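# Place the carton on the raised block inside the tape

## Task

Set the carton down on top of the raised block so that no part of it extends beyond the blue tape outline. It must stay there on its own, without the robot holding it, so switch suction off and pull the tool away at the end.

## Robot and tools

Robot: one six-joint UR12e-type arm carrying a suction cup instead of fingers. The controlled point is the cup point, the middle of the cup's rim when it touches nothing. The cup points along the cup point's own +z axis, so a downward-facing cup has its +z toward world -z. About 4 cm back from the rim the tool widens, with its body and wrist camera sticking out up to roughly 9 cm sideways; keep that clear of the block and carton.

Frame: every pose is in the scene frame. Its origin lies on the table top straight below the arm's base, +z is up, and +y is to the left when facing along +x. Positions are in metres, orientations are unit quaternions written w first (qw, qx, qy, qz).

The row: every motion command is one row of exactly 8 numbers, x, y, z, qw, qx, qy, qz, suction. The first seven are an absolute target pose for the cup point in the scene frame, not an offset. The eighth is the suction command in the range -1 to 1: above 0.01 means on, 0.01 or less means off, and the last value persists. Repeat the desired quaternion in every row rather than copying the reported one, which may have drifted. A row is refused if its position lies more than 0.6 m from the last reported position along any axis of the cup point.

Tools:
- execute_actions(actions, pictures). actions is a list with zero or one item. Empty list: just report the state. {"rows": [...], "steps": n}: 1 to 15 rows, n from 1 to 15 control steps of 1/30 s each (default 15); one row per step, the last row repeating if rows run out. {"steps": n} alone is a wait of up to 300 steps counted from the previous result, so your thinking time eats into it. pictures false omits images.
- move(target, speed, stop_force). target is one 8-number row as above, an absolute pose. The cup point follows a straight path there lasting 0.5 to 10 s (cut off at 10 s). speed is the path's top speed in m/s, 0.002 to 0.5, default 0.25; turning is capped at twice that in rad/s. stop_force (N, 13 to 80, optional, only after 0.2 s of scene time) ends the path once the wrist sensor feels that much extra resistance along the direction of travel for 2 steps; the arm then backs up 2 steps and holds. Use it for slow approaches toward a surface; omit it when lifting away from something the cup presses on, or the move may stop instantly. It is unreliable on moves that also rotate. The path ignores obstacles, and the real cup point lags and may overshoot.
- wait(seconds): 0 to 10 s, sends nothing new.
- zoom_image(camera, region): camera is cam_head_left, cam_head_right or cam_wrist; region [x0, y0, x1, y1] in pixels of that camera's 672x504 image, at most 504x504.
- read_manual(section): returns only licence text.
- finished_scene(scene): ends the given scene (1 or 2) irreversibly and grades it.

Limits inside the controller: each step the commanded pose is clipped to within 100 mm and 16 degrees of the measured one, so far targets take several actions; check the reported pose and send the remainder. Commands are smoothed with a delay of about 0.17 s. Position wins over orientation if both cannot be met.

Results: a state line with the cup point's position, quaternion and velocities; joint positions; Wrist force and Wrist torque along the tool's axes (noisy, offset up to about 5.5 N, saturating near 100 N, 'no reading' is harmless); suction_measured (near 0 unsealed, 0.83+ on airtight surfaces) and part_present (1 from 0.50, back to 0 below 0.45); 'Hand target' when present; HELD marks steps where the clearance check blocked your row, and 'pose unreachable' reports such changes. A move adds a 'move:' line: done, contact (stop_force ended it), held, off_target, moving or fault, plus limits such as paced (pose clipped) or held, and the distance left to target.

Gripping: switch suction on and press the 36 mm rim flat onto a smooth top face of the carton, fully on the surface, away from edges, seams or holes. Under vacuum the cup shortens, so the carton rides up to about 12 mm nearer the tool. To release, set the carton resting on the block, then turn suction off and rise at least 15 mm. If the cup grabs the table, switch suction off.

Avoid: driving far past a contact, since the arm is stiff; 150 N on anything or a joint hitting its load limit (shoulder 313, elbow 142, wrists 51.3 N m) causes a 10 s stop. Approach slowly with stop_force. Do not hold loads needlessly: motors warn at 70 °C and brake at 85 °C. Never let the carton drop, slip or fall off the table, and do not knock other items off. Occasional pushes may nudge loose objects, so confirm the final placement in the images before ending.

Each tool is called by a JSON object that holds its "op" and its "data".

## Session

{"op": "execute_actions", "data": {"actions": []}}

{"op": "move", "data": {"target": [0.68,0,0.55,0,0,1,0,0], "speed": 0.4}}

Scene clock: 0.00 s of 5000.00 s.
end_effector_position=(+0.6286, +0.0184, +0.2348) suction_measured=0.01 part_present=0 end_effector_quat_wxyz=(+0.000, -0.014, +1.000, -0.001) end_effector_velocity=(-0.000, -0.000, +0.001) end_effector_angular_velocity=(-0.000, -0.001, +0.001)
Joint positions: [-0.282 -1.558  2.144 -2.159 -1.57   2.861]
Joint velocities: [-0.    -0.001 -0.     0.     0.    -0.001]
Motor temperatures (°C, as the motors report them): [30 26 28 32 33 33]
Wrist force (N, on the end effector, along its own x y z axes, offset not removed): no reading
Wrist torque (N m, same axes, about the end effector's origin, offset not removed): no reading
Hand target: +0.629, +0.018, +0.235; +0.000, -0.014, +1.000, -0.001
camera_calibration (this result's frames):
cam_wrist: T_world_to_cam=[[0.0568826, -0.998183, 0.0198639, -0.0163322], [-0.916377, -0.0443034, 0.397857, 0.517696], [-0.396255, -0.040834, -0.917232, 0.546076], [0, 0, 0, 1]] pos_world=[0.691719, 0.0289316, 0.295234]

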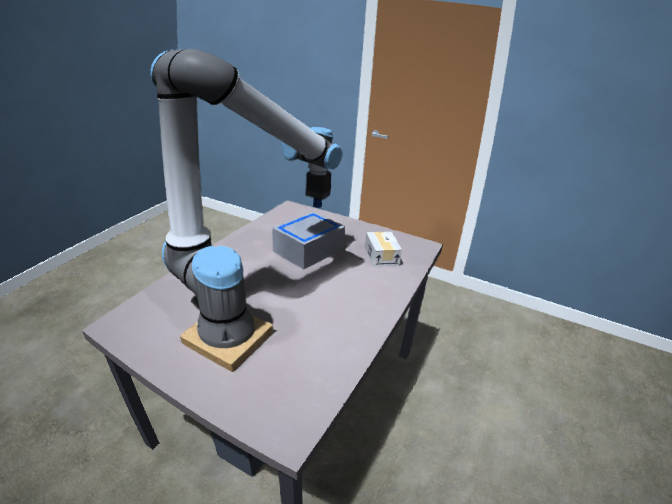

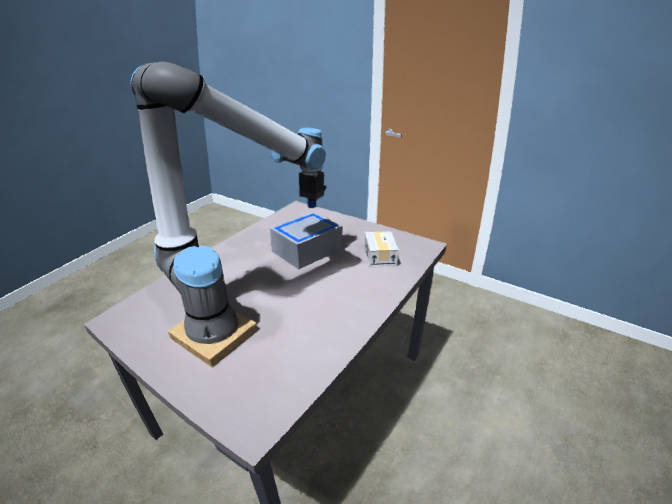

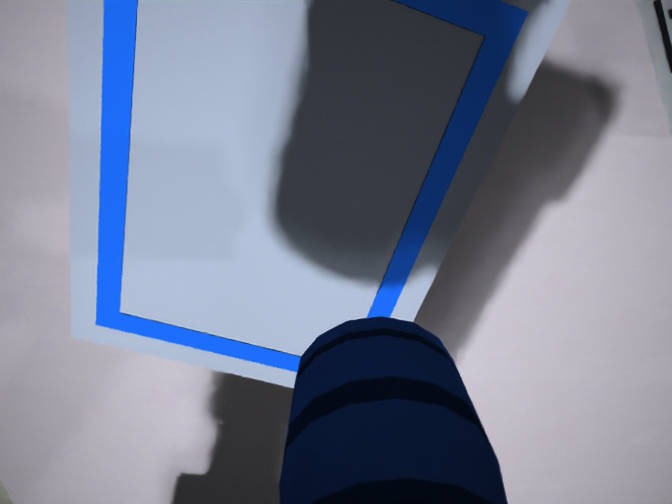

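Scene clock: 1.47 s of 5000.00 s.
end_effector_position=(+0.6797, -0.0000, +0.5498) suction_measured=0.01 part_present=0 end_effector_quat_wxyz=(+0.000, +0.000, +1.000, -0.000) end_effector_velocity=(+0.001, -0.000, +0.001) end_effector_angular_velocity=(+0.000, +0.003, -0.001)
Joint positions: [-0.292 -1.627  1.628 -1.571 -1.568  2.879]
Joint velocities: [-0.     0.003 -0.005  0.005 -0.     0.001]
Motor temperatures (°C, as the motors report them): [30 26 28 32 33 33]
Wrist force (N, on the end effector, along its own x y z axes, offset not removed): [-2.5 3.5 1.7]
Wrist torque (N m, same axes, about the end effector's origin, offset not removed): [0.62 0.44 -0.08]
Hand target: +0.680, -0.000, +0.550; +0.000, +0.000, +1.000, -0.000
Off the commanded pose: 0.000 m, 0 deg.
move: done
camera_calibration (this result's frames):
cam_wrist: T_world_to_cam=[[0.0293017, -0.999423, 0.0171603, -0.0237076], [-0.916993, -0.0200443, 0.3984, 0.438495], [-0.397827, -0.0274097, -0.917051, 0.855484], [0, 0, 0, 1]] pos_world=[0.743126, 0.00854399, 0.610233]

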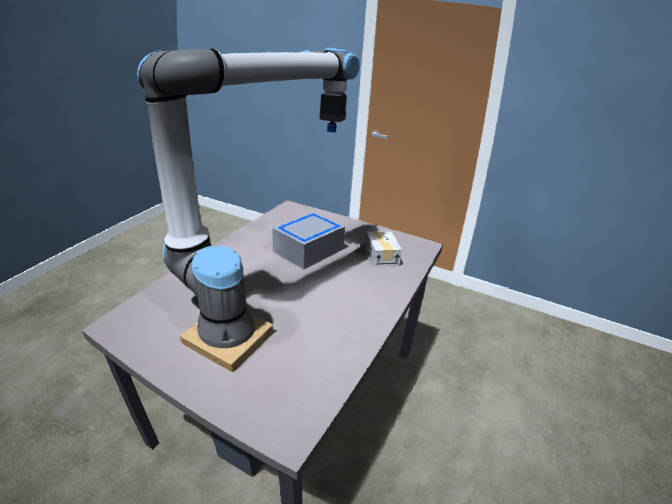

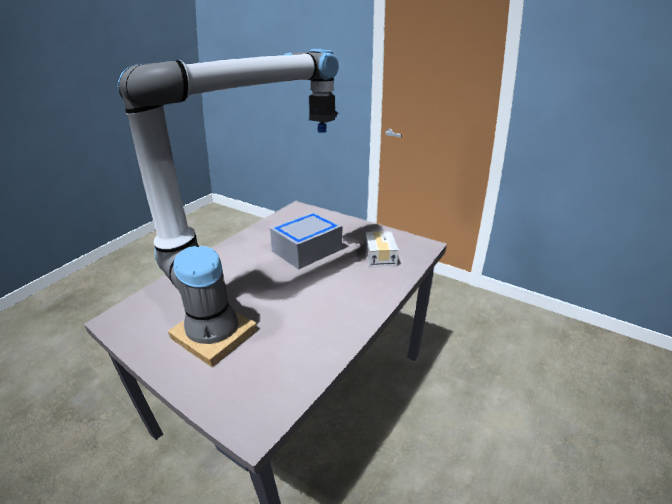

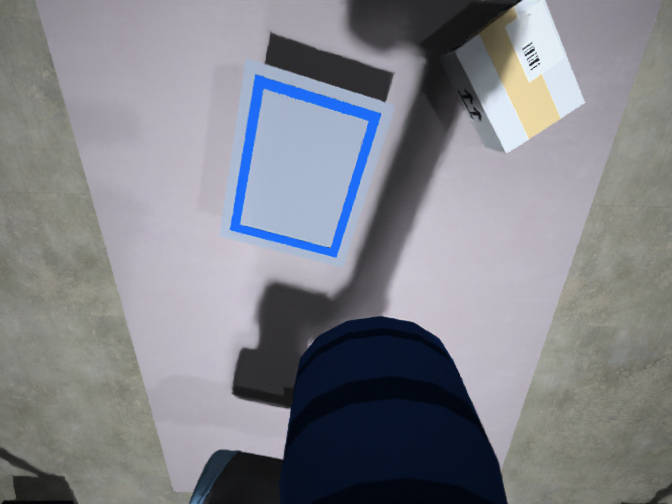

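{"op": "move", "data": {"target": [0.79,-0.27,0.25,0,0,1,0,0], "speed": 0.4}}

Scene clock: 5.00 s of 5000.00 s.
end_effector_position=(+0.7897, -0.2700, +0.2504) suction_measured=0.01 part_present=0 end_effector_quat_wxyz=(+0.000, -0.000, +1.000, -0.000) end_effector_velocity=(+0.001, -0.001, -0.001) end_effector_angular_velocity=(+0.001, +0.001, +0.001)
Joint positions: [-0.571 -1.25   1.743 -2.062 -1.568  2.6  ]
Joint velocities: [-0.001  0.002 -0.002  0.001 -0.    -0.001]
Motor temperatures (°C, as the motors report them): [30 26 28 32 33 33]
Wrist force (N, on the end effector, along its own x y z axes, offset not removed): [-2.7 2.9 -0.7]
Wrist torque (N m, same axes, about the end effector's origin, offset not removed): [0.52 0.40 -0.04]
Hand target: +0.790, -0.270, +0.250; +0.000, +0.000, +1.000, -0.000
Off the commanded pose: 0.000 m, 0 deg.
move: done
camera_calibration (this result's frames):
cam_wrist: T_world_to_cam=[[0.029352, -0.999416, 0.0174768, -0.291756], [-0.917009, -0.0199655, 0.398367, 0.653309], [-0.397786, -0.0277193, -0.917059, 0.617119], [0, 0, 0, 1]] pos_world=[0.853134, -0.261436, 0.310777]

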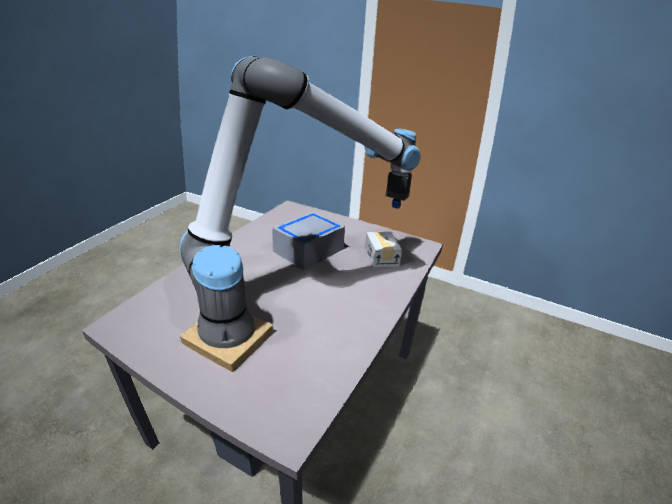

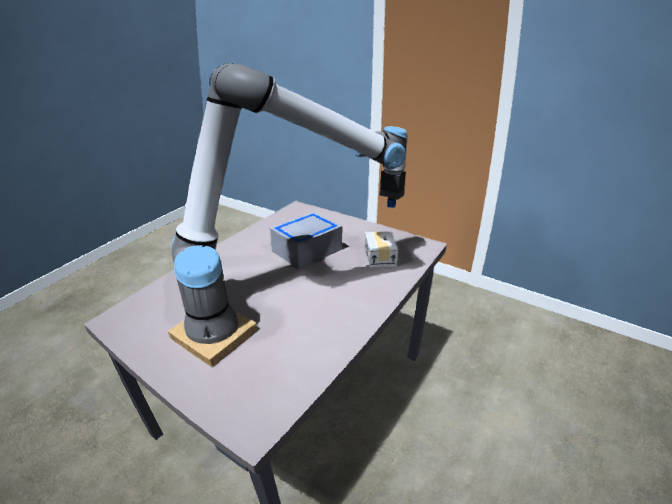

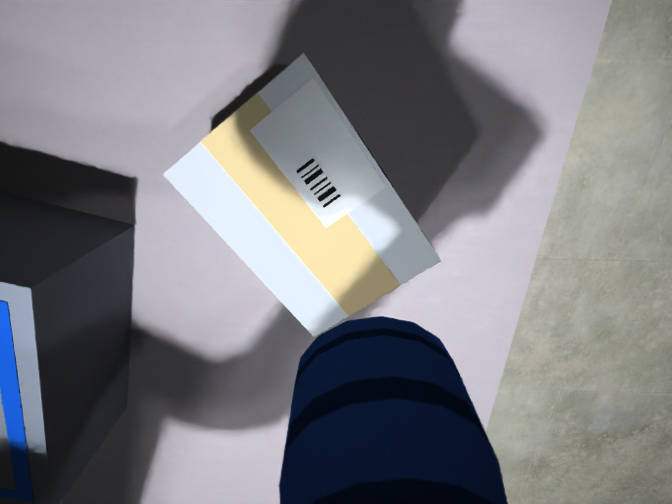

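{"op": "move", "data": {"target": [0.777,-0.251,0.115,0,0,1,0,0]}}

{"op": "move", "data": {"target": [0.777,-0.251,0.04,0,0,1,0,0], "speed": 0.008, "stop_force": 13}}

Scene clock: 7.77 s of 5000.00 s.
end_effector_position=(+0.7771, -0.2510, +0.1152) suction_measured=0.01 part_present=0 end_effector_quat_wxyz=(-0.000, +0.000, +1.000, +0.000) end_effector_velocity=(+0.001, +0.000, -0.001) end_effector_angular_velocity=(-0.002, -0.002, -0.000)
Joint positions: [-0.558 -1.145  1.877 -2.301 -1.568  2.613]
Joint velocities: [ 0.001  0.002  0.001 -0.006 -0.     0.001]
Motor temperatures (°C, as the motors report them): [30 26 28 32 33 33]
Wrist force (N, on the end effector, along its own x y z axes, offset not removed): [-3.2 1.7 -0.8]
Wrist torque (N m, same axes, about the end effector's origin, offset not removed): [0.34 0.53 0.02]
Hand target: +0.777, -0.251, +0.115; -0.000, +0.000, +1.000, +0.000
Off the commanded pose: 0.000 m, 0 deg.
move: done
camera_calibration (this result's frames):
cam_wrist: T_world_to_cam=[[0.0293307, -0.999423, 0.0171205, -0.269977], [-0.916953, -0.020084, 0.398491, 0.695841], [-0.397917, -0.0273867, -0.917013, 0.488852], [0, 0, 0, 1]] pos_world=[0.840494, -0.242458, 0.175619]

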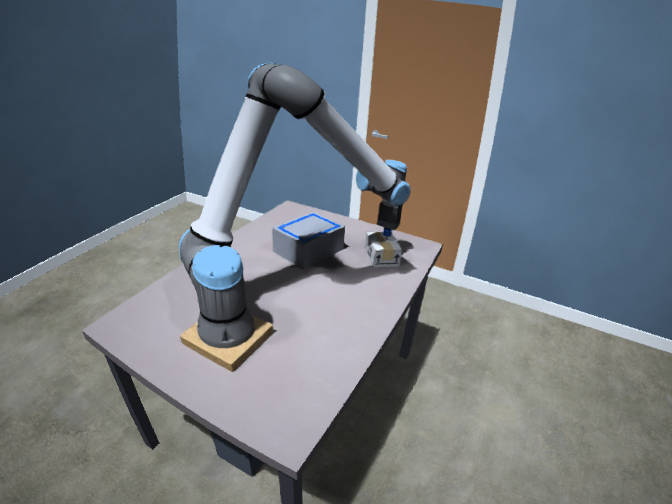

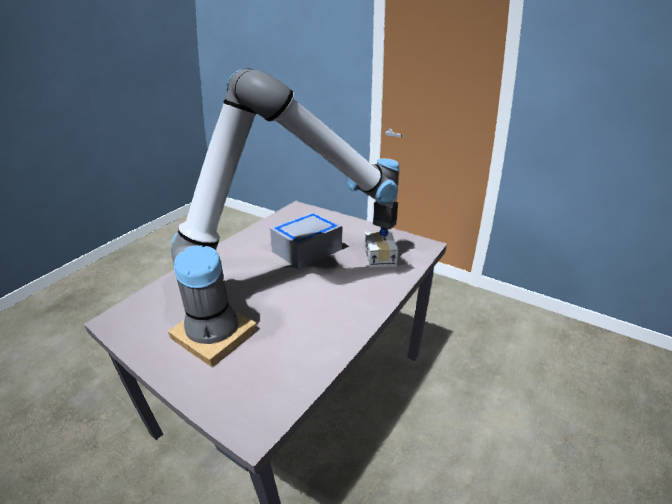

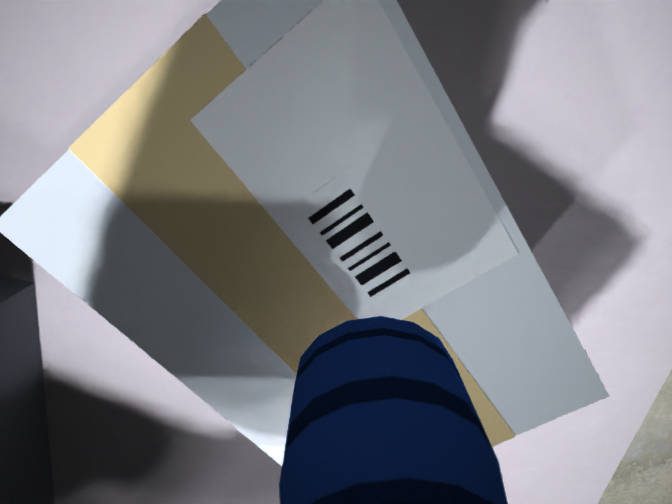

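Scene clock: 13.37 s of 5000.00 s.
end_effector_position=(+0.7771, -0.2510, +0.0734) suction_measured=0.01 part_present=0 end_effector_quat_wxyz=(+0.000, +0.000, +1.000, -0.000) end_effector_velocity=(+0.000, +0.000, +0.003) end_effector_angular_velocity=(+0.001, +0.001, +0.000)
Joint positions: [-0.558 -1.095  1.897 -2.371 -1.568  2.613]
Joint velocities: [ 0.    -0.003 -0.002  0.007 -0.    -0.   ]
Motor temperatures (°C, as the motors report them): [30 26 28 32 33 33]
Wrist force (N, on the end effector, along its own x y z axes, offset not removed): [-2.0 3.4 -11.8]
Wrist torque (N m, same axes, about the end effector's origin, offset not removed): [0.66 0.29 -0.06]
Hand target: +0.777, -0.251, +0.074; +0.000, +0.000, +1.000, -0.000
Off the commanded pose: 0.033 m, 0 deg.
move: contact
camera_calibration (this result's frames):
cam_wrist: T_world_to_cam=[[0.0293316, -0.999421, 0.0172273, -0.269261], [-0.917022, -0.0200471, 0.398332, 0.712564], [-0.397756, -0.0274816, -0.917079, 0.450358], [0, 0, 0, 1]] pos_world=[0.840467, -0.242444, 0.133816]

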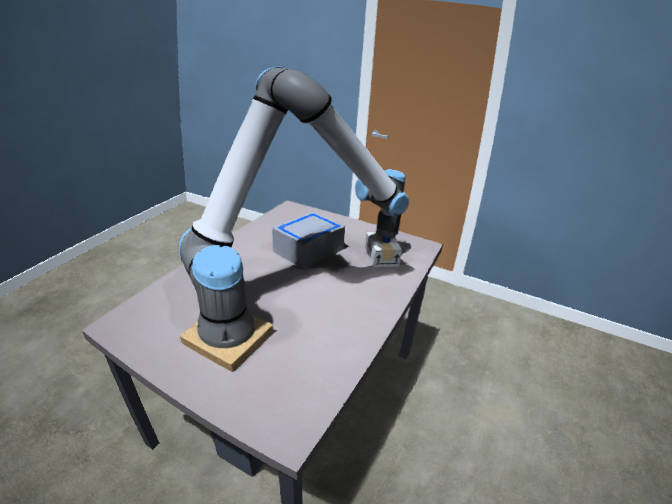

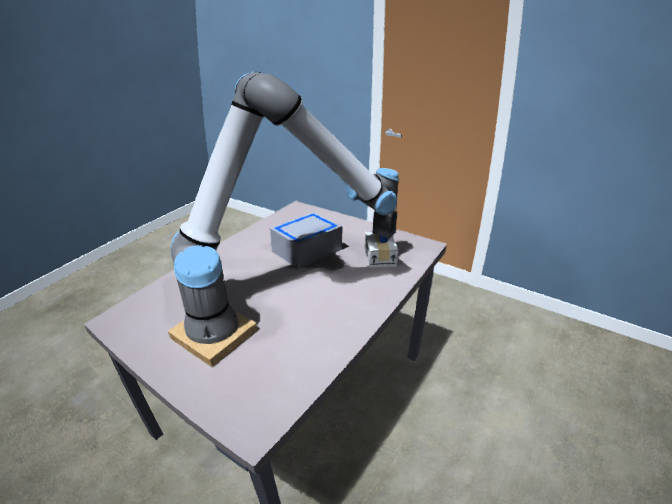

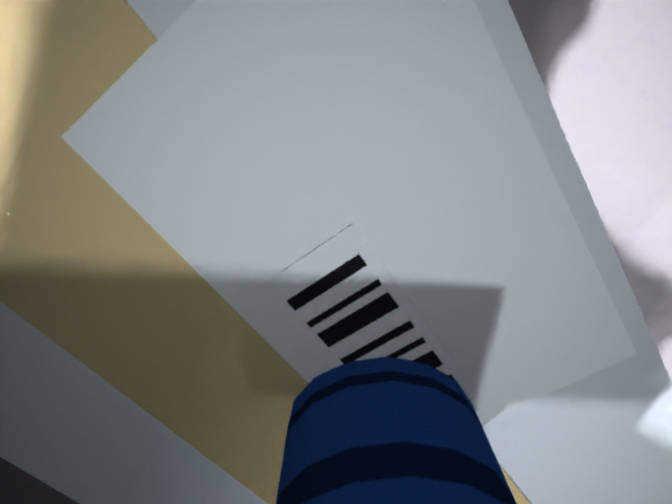

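{"op": "execute_actions", "data": {"actions": [{"rows":[[0.777,-0.251,0.075,0,0,1,0,1]]}], "pictures": false}}

{"op": "move", "data": {"target": [0.777,-0.251,0.235,0,0,1,0,1], "speed": 0.2}}

{"op": "move", "data": {"target": [0.641,0.054,0.235,0,0.441,0.897,0,1]}}

{"op": "move", "data": {"target": [0.641,0.054,0.206,0,0.441,0.897,0,1], "speed": 0.03}}

{"op": "move", "data": {"target": [0.641,0.054,0.177,0,0.441,0.897,0,1], "speed": 0.003, "stop_force": 13}}

Scene clock: 15.20 s of 5000.00 s.
end_effector_position=(+0.7770, -0.2510, +0.0749) suction_measured=1.00 part_present=1 end_effector_quat_wxyz=(-0.000, +0.000, +1.000, +0.000) end_effector_velocity=(-0.000, -0.000, +0.000) end_effector_angular_velocity=(+0.000, +0.000, -0.001)
Joint positions: [-0.558 -1.097  1.896 -2.368 -1.568  2.613]
Joint velocities: [-0.001 -0.     0.     0.001  0.     0.   ]
Motor temperatures (°C, as the motors report them): [30 26 28 32 33 33]
Wrist force (N, on the end effector, along its own x y z axes, offset not removed): [-3.3 2.4 8.0]
Wrist torque (N m, same axes, about the end effector's origin, offset not removed): [0.47 0.47 0.04]
Hand target: +0.777, -0.251, +0.075; -0.000, +0.000, +1.000, -0.000
Off the commanded pose: 0.000 m, 0 deg.
Steps of this call (steps 1 to 40: nothing new was sent; steps 41 to 55: all 15 steps of this action). Readings (end_effector_position | what the end effector reports):
41: (+0.7771, -0.2510, +0.0738) | suction_measured=0.26 part_present=0
42: (+0.7770, -0.2510, +0.0739) | suction_measured=0.51 part_present=1
44: (+0.7769, -0.2509, +0.0743) | suction_measured=0.79 part_present=1
48: (+0.7769, -0.2510, +0.0747) | suction_measured=0.99 part_present=1
55: the state above

Scene clock: 16.77 s of 5000.00 s.
end_effector_position=(+0.7769, -0.2509, +0.2347) suction_measured=1.00 part_present=1 end_effector_quat_wxyz=(-0.000, -0.000, +1.000, +0.000) end_effector_velocity=(-0.000, -0.000, +0.003) end_effector_angular_velocity=(-0.000, +0.000, -0.003)
Joint positions: [-0.559 -1.264  1.794 -2.099 -1.568  2.612]
Joint velocities: [-0.    -0.002 -0.002  0.005 -0.     0.002]
Motor temperatures (°C, as the motors report them): [30 26 28 32 33 33]
Wrist force (N, on the end effector, along its own x y z axes, offset not removed): [-0.7 1.5 6.5]
Wrist torque (N m, same axes, about the end effector's origin, offset not removed): [0.34 0.01 -0.17]
Hand target: +0.777, -0.251, +0.235; +0.000, -0.000, +1.000, -0.000
Off the commanded pose: 0.000 m, 0 deg.
move: done
camera_calibration (this result's frames):
cam_wrist: T_world_to_cam=[[0.029352, -0.999423, 0.0171203, -0.271905], [-0.916953, -0.0201037, 0.398489, 0.648041], [-0.397915, -0.0273949, -0.917013, 0.598343], [0, 0, 0, 1]] pos_world=[0.840293, -0.242328, 0.295107]

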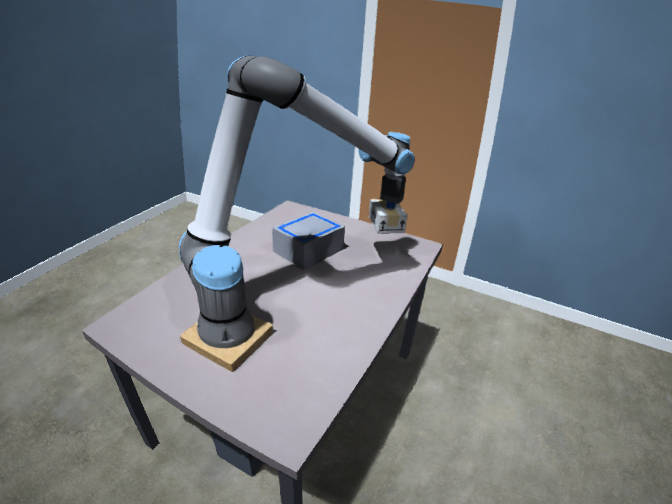

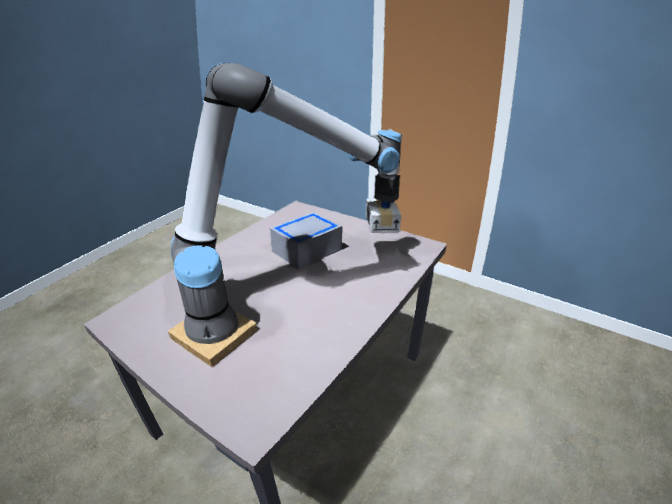

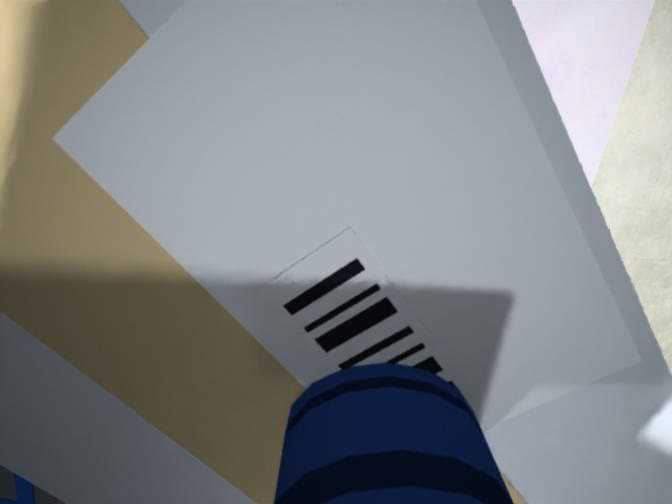

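Scene clock: 19.13 s of 5000.00 s.
end_effector_position=(+0.6414, +0.0540, +0.2348) suction_measured=1.00 part_present=1 end_effector_quat_wxyz=(-0.000, +0.441, +0.898, +0.000) end_effector_velocity=(-0.001, +0.002, +0.000) end_effector_angular_velocity=(-0.001, +0.000, -0.008)
Joint positions: [-0.222 -1.533  2.118 -2.156 -1.567  3.862]
Joint velocities: [ 0.003 -0.001  0.001  0.    -0.001  0.011]
Motor temperatures (°C, as the motors report them): [30 26 28 32 33 33]
Wrist force (N, on the end effector, along its own x y z axes, offset not removed): [-3.8 2.4 6.4]
Wrist torque (N m, same axes, about the end effector's origin, offset not removed): [0.50 0.55 -0.13]
Hand target: +0.641, +0.054, +0.235; -0.000, +0.441, +0.897, +0.000
Off the commanded pose: 0.000 m, 0 deg.
move: done
camera_calibration (this result's frames):
cam_wrist: T_world_to_cam=[[-0.773094, -0.634065, 0.0169269, 0.531833], [-0.576283, 0.713291, 0.398891, 0.271727], [-0.264997, 0.298626, -0.916842, 0.449976], [0, 0, 0, 1]] pos_world=[0.686991, 0.00902163, 0.295165]

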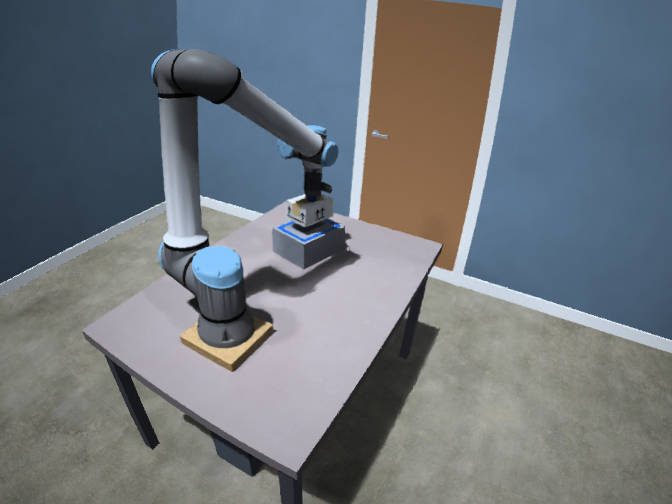

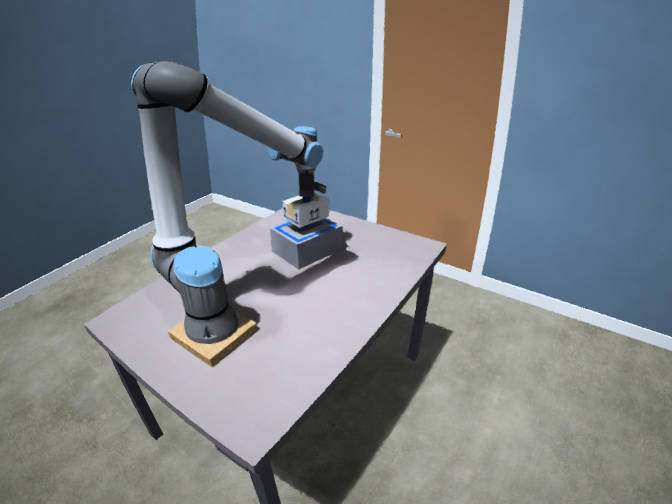

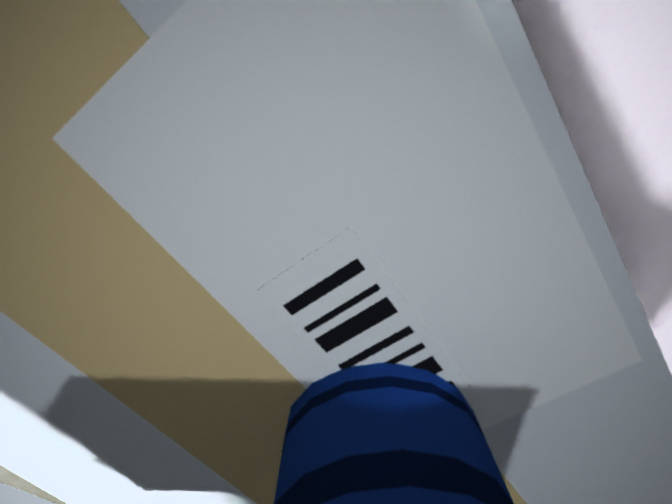

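Scene clock: 20.43 s of 5000.00 s.
end_effector_position=(+0.6410, +0.0540, +0.2062) suction_measured=1.00 part_present=1 end_effector_quat_wxyz=(-0.000, +0.441, +0.897, +0.000) end_effector_velocity=(+0.000, +0.000, -0.002) end_effector_angular_velocity=(+0.000, -0.001, -0.002)
Joint positions: [-0.222 -1.502  2.146 -2.215 -1.568  3.863]
Joint velocities: [ 0.     0.002  0.002 -0.005  0.     0.002]
Motor temperatures (°C, as the motors report them): [30 26 28 32 33 33]
Wrist force (N, on the end effector, along its own x y z axes, offset not removed): [-1.0 1.3 8.1]
Wrist torque (N m, same axes, about the end effector's origin, offset not removed): [0.31 0.16 -0.07]
Hand target: +0.641, +0.054, +0.206; -0.000, +0.441, +0.897, -0.000
Off the commanded pose: 0.000 m, 0 deg.
move: done
camera_calibration (this result's frames):
cam_wrist: T_world_to_cam=[[-0.77351, -0.633553, 0.0171348, 0.532196], [-0.575863, 0.713853, 0.398492, 0.282673], [-0.264697, 0.29837, -0.917012, 0.423487], [0, 0, 0, 1]] pos_world=[0.686535, 0.00903126, 0.26658]

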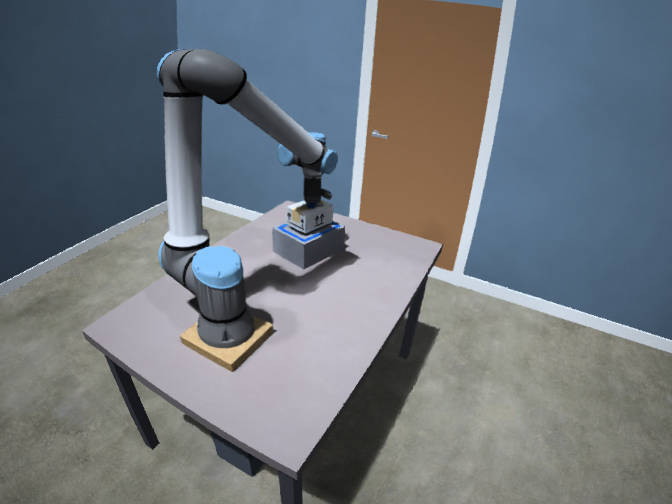

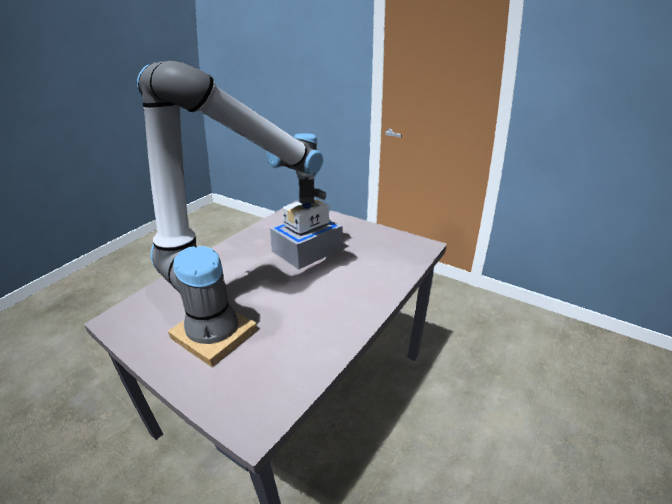

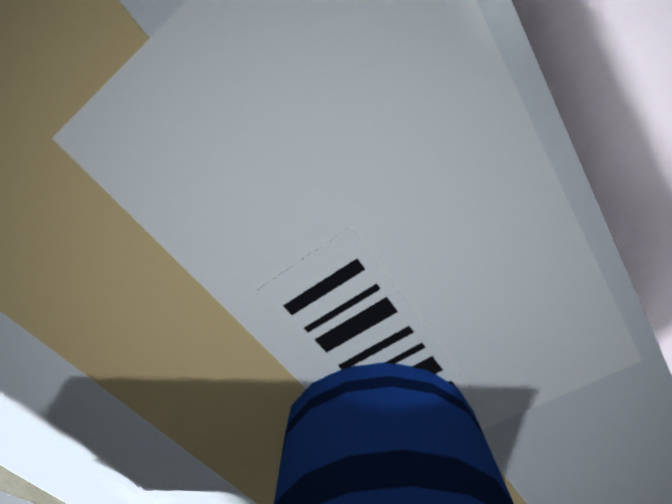

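Scene clock: 25.70 s of 5000.00 s.
end_effector_position=(+0.6411, +0.0540, +0.1915) suction_measured=1.00 part_present=1 end_effector_quat_wxyz=(+0.000, +0.441, +0.897, +0.000) end_effector_velocity=(-0.000, +0.000, +0.000) end_effector_angular_velocity=(+0.000, +0.001, -0.000)
Joint positions: [-0.222 -1.484  2.159 -2.246 -1.568  3.863]
Joint velocities: [ 0.    -0.001 -0.     0.002  0.     0.   ]
Motor temperatures (°C, as the motors report them): [30 26 28 32 33 33]
Wrist force (N, on the end effector, along its own x y z axes, offset not removed): [-1.2 -1.8 -16.5]
Wrist torque (N m, same axes, about the end effector's origin, offset not removed): [0.16 0.54 -0.09]
Hand target: +0.641, +0.054, +0.192; +0.000, +0.441, +0.897, +0.000
Off the commanded pose: 0.015 m, 0 deg.
move: contact
camera_calibration (this result's frames):
cam_wrist: T_world_to_cam=[[-0.773508, -0.633562, 0.0168519, 0.53258], [-0.576046, 0.713879, 0.39818, 0.288772], [-0.264302, 0.298288, -0.917153, 0.409835], [0, 0, 0, 1]] pos_world=[0.686621, 0.00902506, 0.251923]

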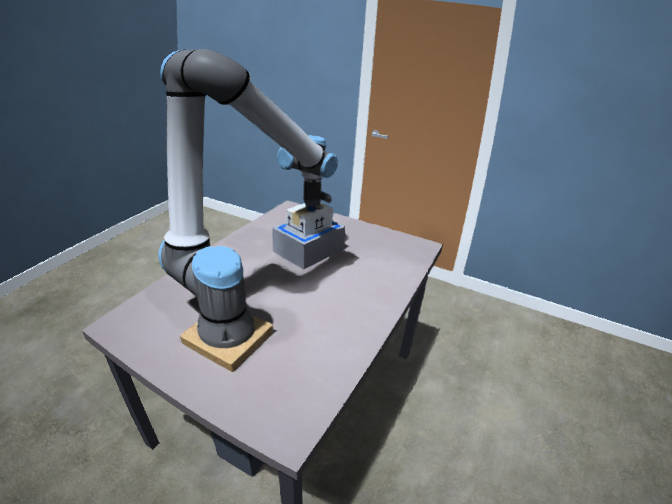

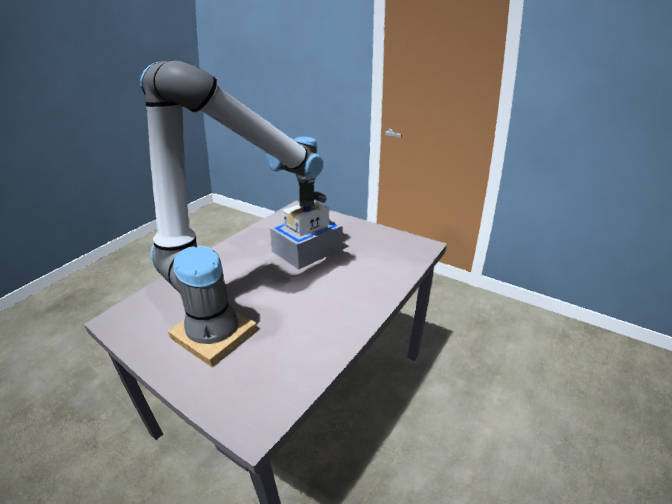

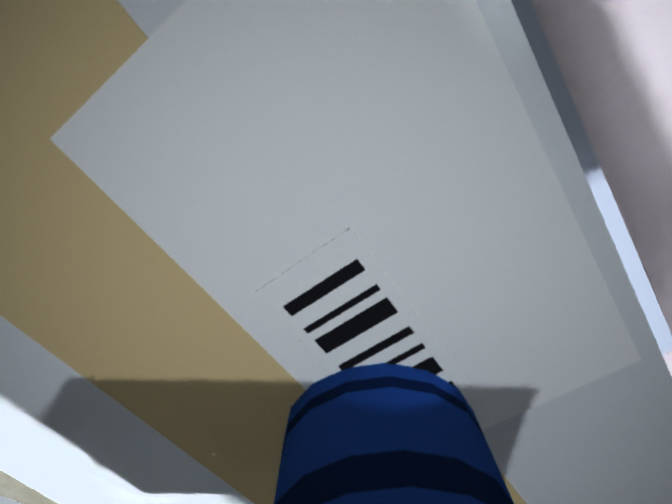

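{"op": "execute_actions", "data": {"actions": [{"rows":[[0.641,0.054,0.192,0,0.441,0.897,0,0]],"steps":8}], "pictures": false}}

{"op": "move", "data": {"target": [0.63,0.1,0.5,0,0.441,0.897,0,0], "speed": 0.35}}

Scene clock: 26.63 s of 5000.00 s.
end_effector_position=(+0.6410, +0.0540, +0.1920) suction_measured=0.01 part_present=0 end_effector_quat_wxyz=(+0.000, +0.441, +0.897, +0.000) end_effector_velocity=(-0.000, -0.000, +0.001) end_effector_angular_velocity=(-0.000, -0.000, +0.001)
Joint positions: [-0.222 -1.485  2.159 -2.245 -1.568  3.863]
Joint velocities: [-0.    -0.001 -0.     0.001 -0.    -0.002]
Motor temperatures (°C, as the motors report them): [30 26 28 32 33 33]
Wrist force (N, on the end effector, along its own x y z axes, offset not removed): [-2.0 2.6 -13.8]
Wrist torque (N m, same axes, about the end effector's origin, offset not removed): [0.52 0.38 -0.02]
Hand target: +0.641, +0.054, +0.192; +0.000, +0.441, +0.897, +0.000
Off the commanded pose: 0.000 m, 0 deg.
Steps of this call (steps 1 to 20: nothing new was sent; steps 21 to 28: all 8 steps of this action). Readings (end_effector_position | what the end effector reports):
21: (+0.6411, +0.0540, +0.1917) | suction_measured=0.49 part_present=1
22: (+0.6411, +0.0540, +0.1918) | suction_measured=0.03 part_present=0
24: (+0.6411, +0.0540, +0.1919) | suction_measured=0.01 part_present=0
28: the state above

Scene clock: 28.40 s of 5000.00 s.
end_effector_position=(+0.6299, +0.1000, +0.4998) suction_measured=0.01 part_present=0 end_effector_quat_wxyz=(+0.000, +0.441, +0.897, +0.000) end_effector_velocity=(+0.000, +0.000, +0.001) end_effector_angular_velocity=(+0.000, +0.003, -0.000)
Joint positions: [-0.152 -1.696  1.777 -1.652 -1.568  3.932]
Joint velocities: [ 0.     0.001 -0.003  0.005 -0.     0.001]
Motor temperatures (°C, as the motors report them): [30 26 28 32 33 33]
Wrist force (N, on the end effector, along its own x y z axes, offset not removed): [-4.0 2.1 -0.4]
Wrist torque (N m, same axes, about the end effector's origin, offset not removed): [0.40 0.57 -0.03]
Hand target: +0.630, +0.100, +0.500; -0.000, +0.441, +0.897, +0.000
Off the commanded pose: 0.000 m, 0 deg.
move: done
camera_calibration (this result's frames):
cam_wrist: T_world_to_cam=[[-0.773504, -0.633563, 0.0170342, 0.547727], [-0.575904, 0.713823, 0.398488, 0.12642], [-0.264626, 0.298422, -0.917015, 0.676002], [0, 0, 0, 1]] pos_world=[0.675362, 0.0550444, 0.560198]

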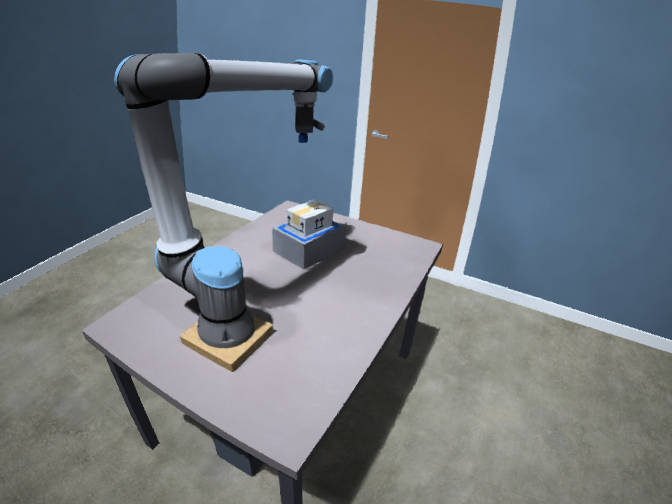

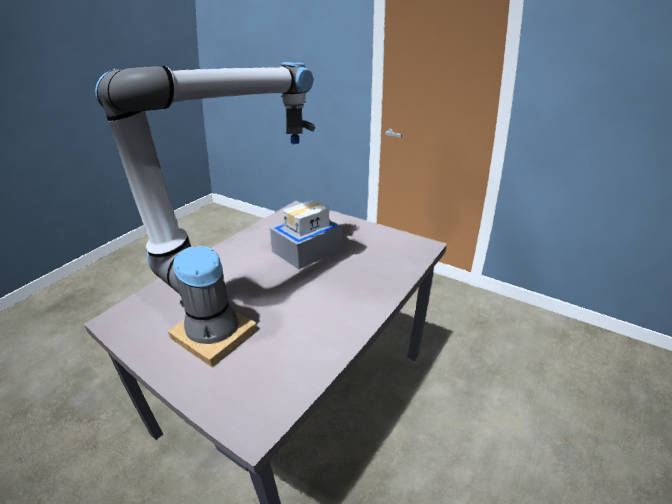

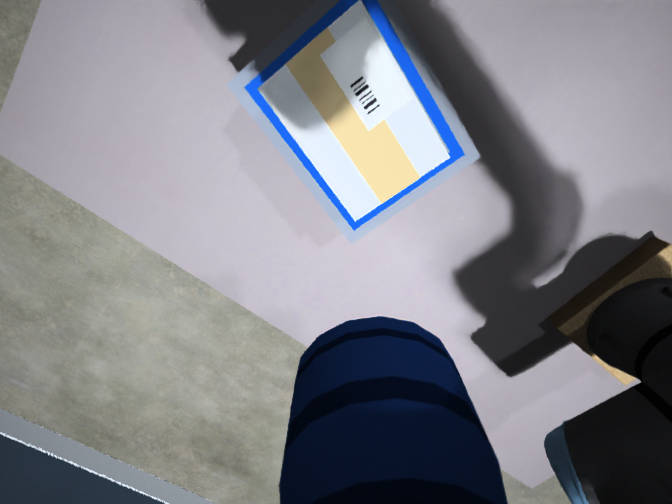

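{"op": "finished_scene", "data": {"scene": 2}}

The scene is finished: the task was done.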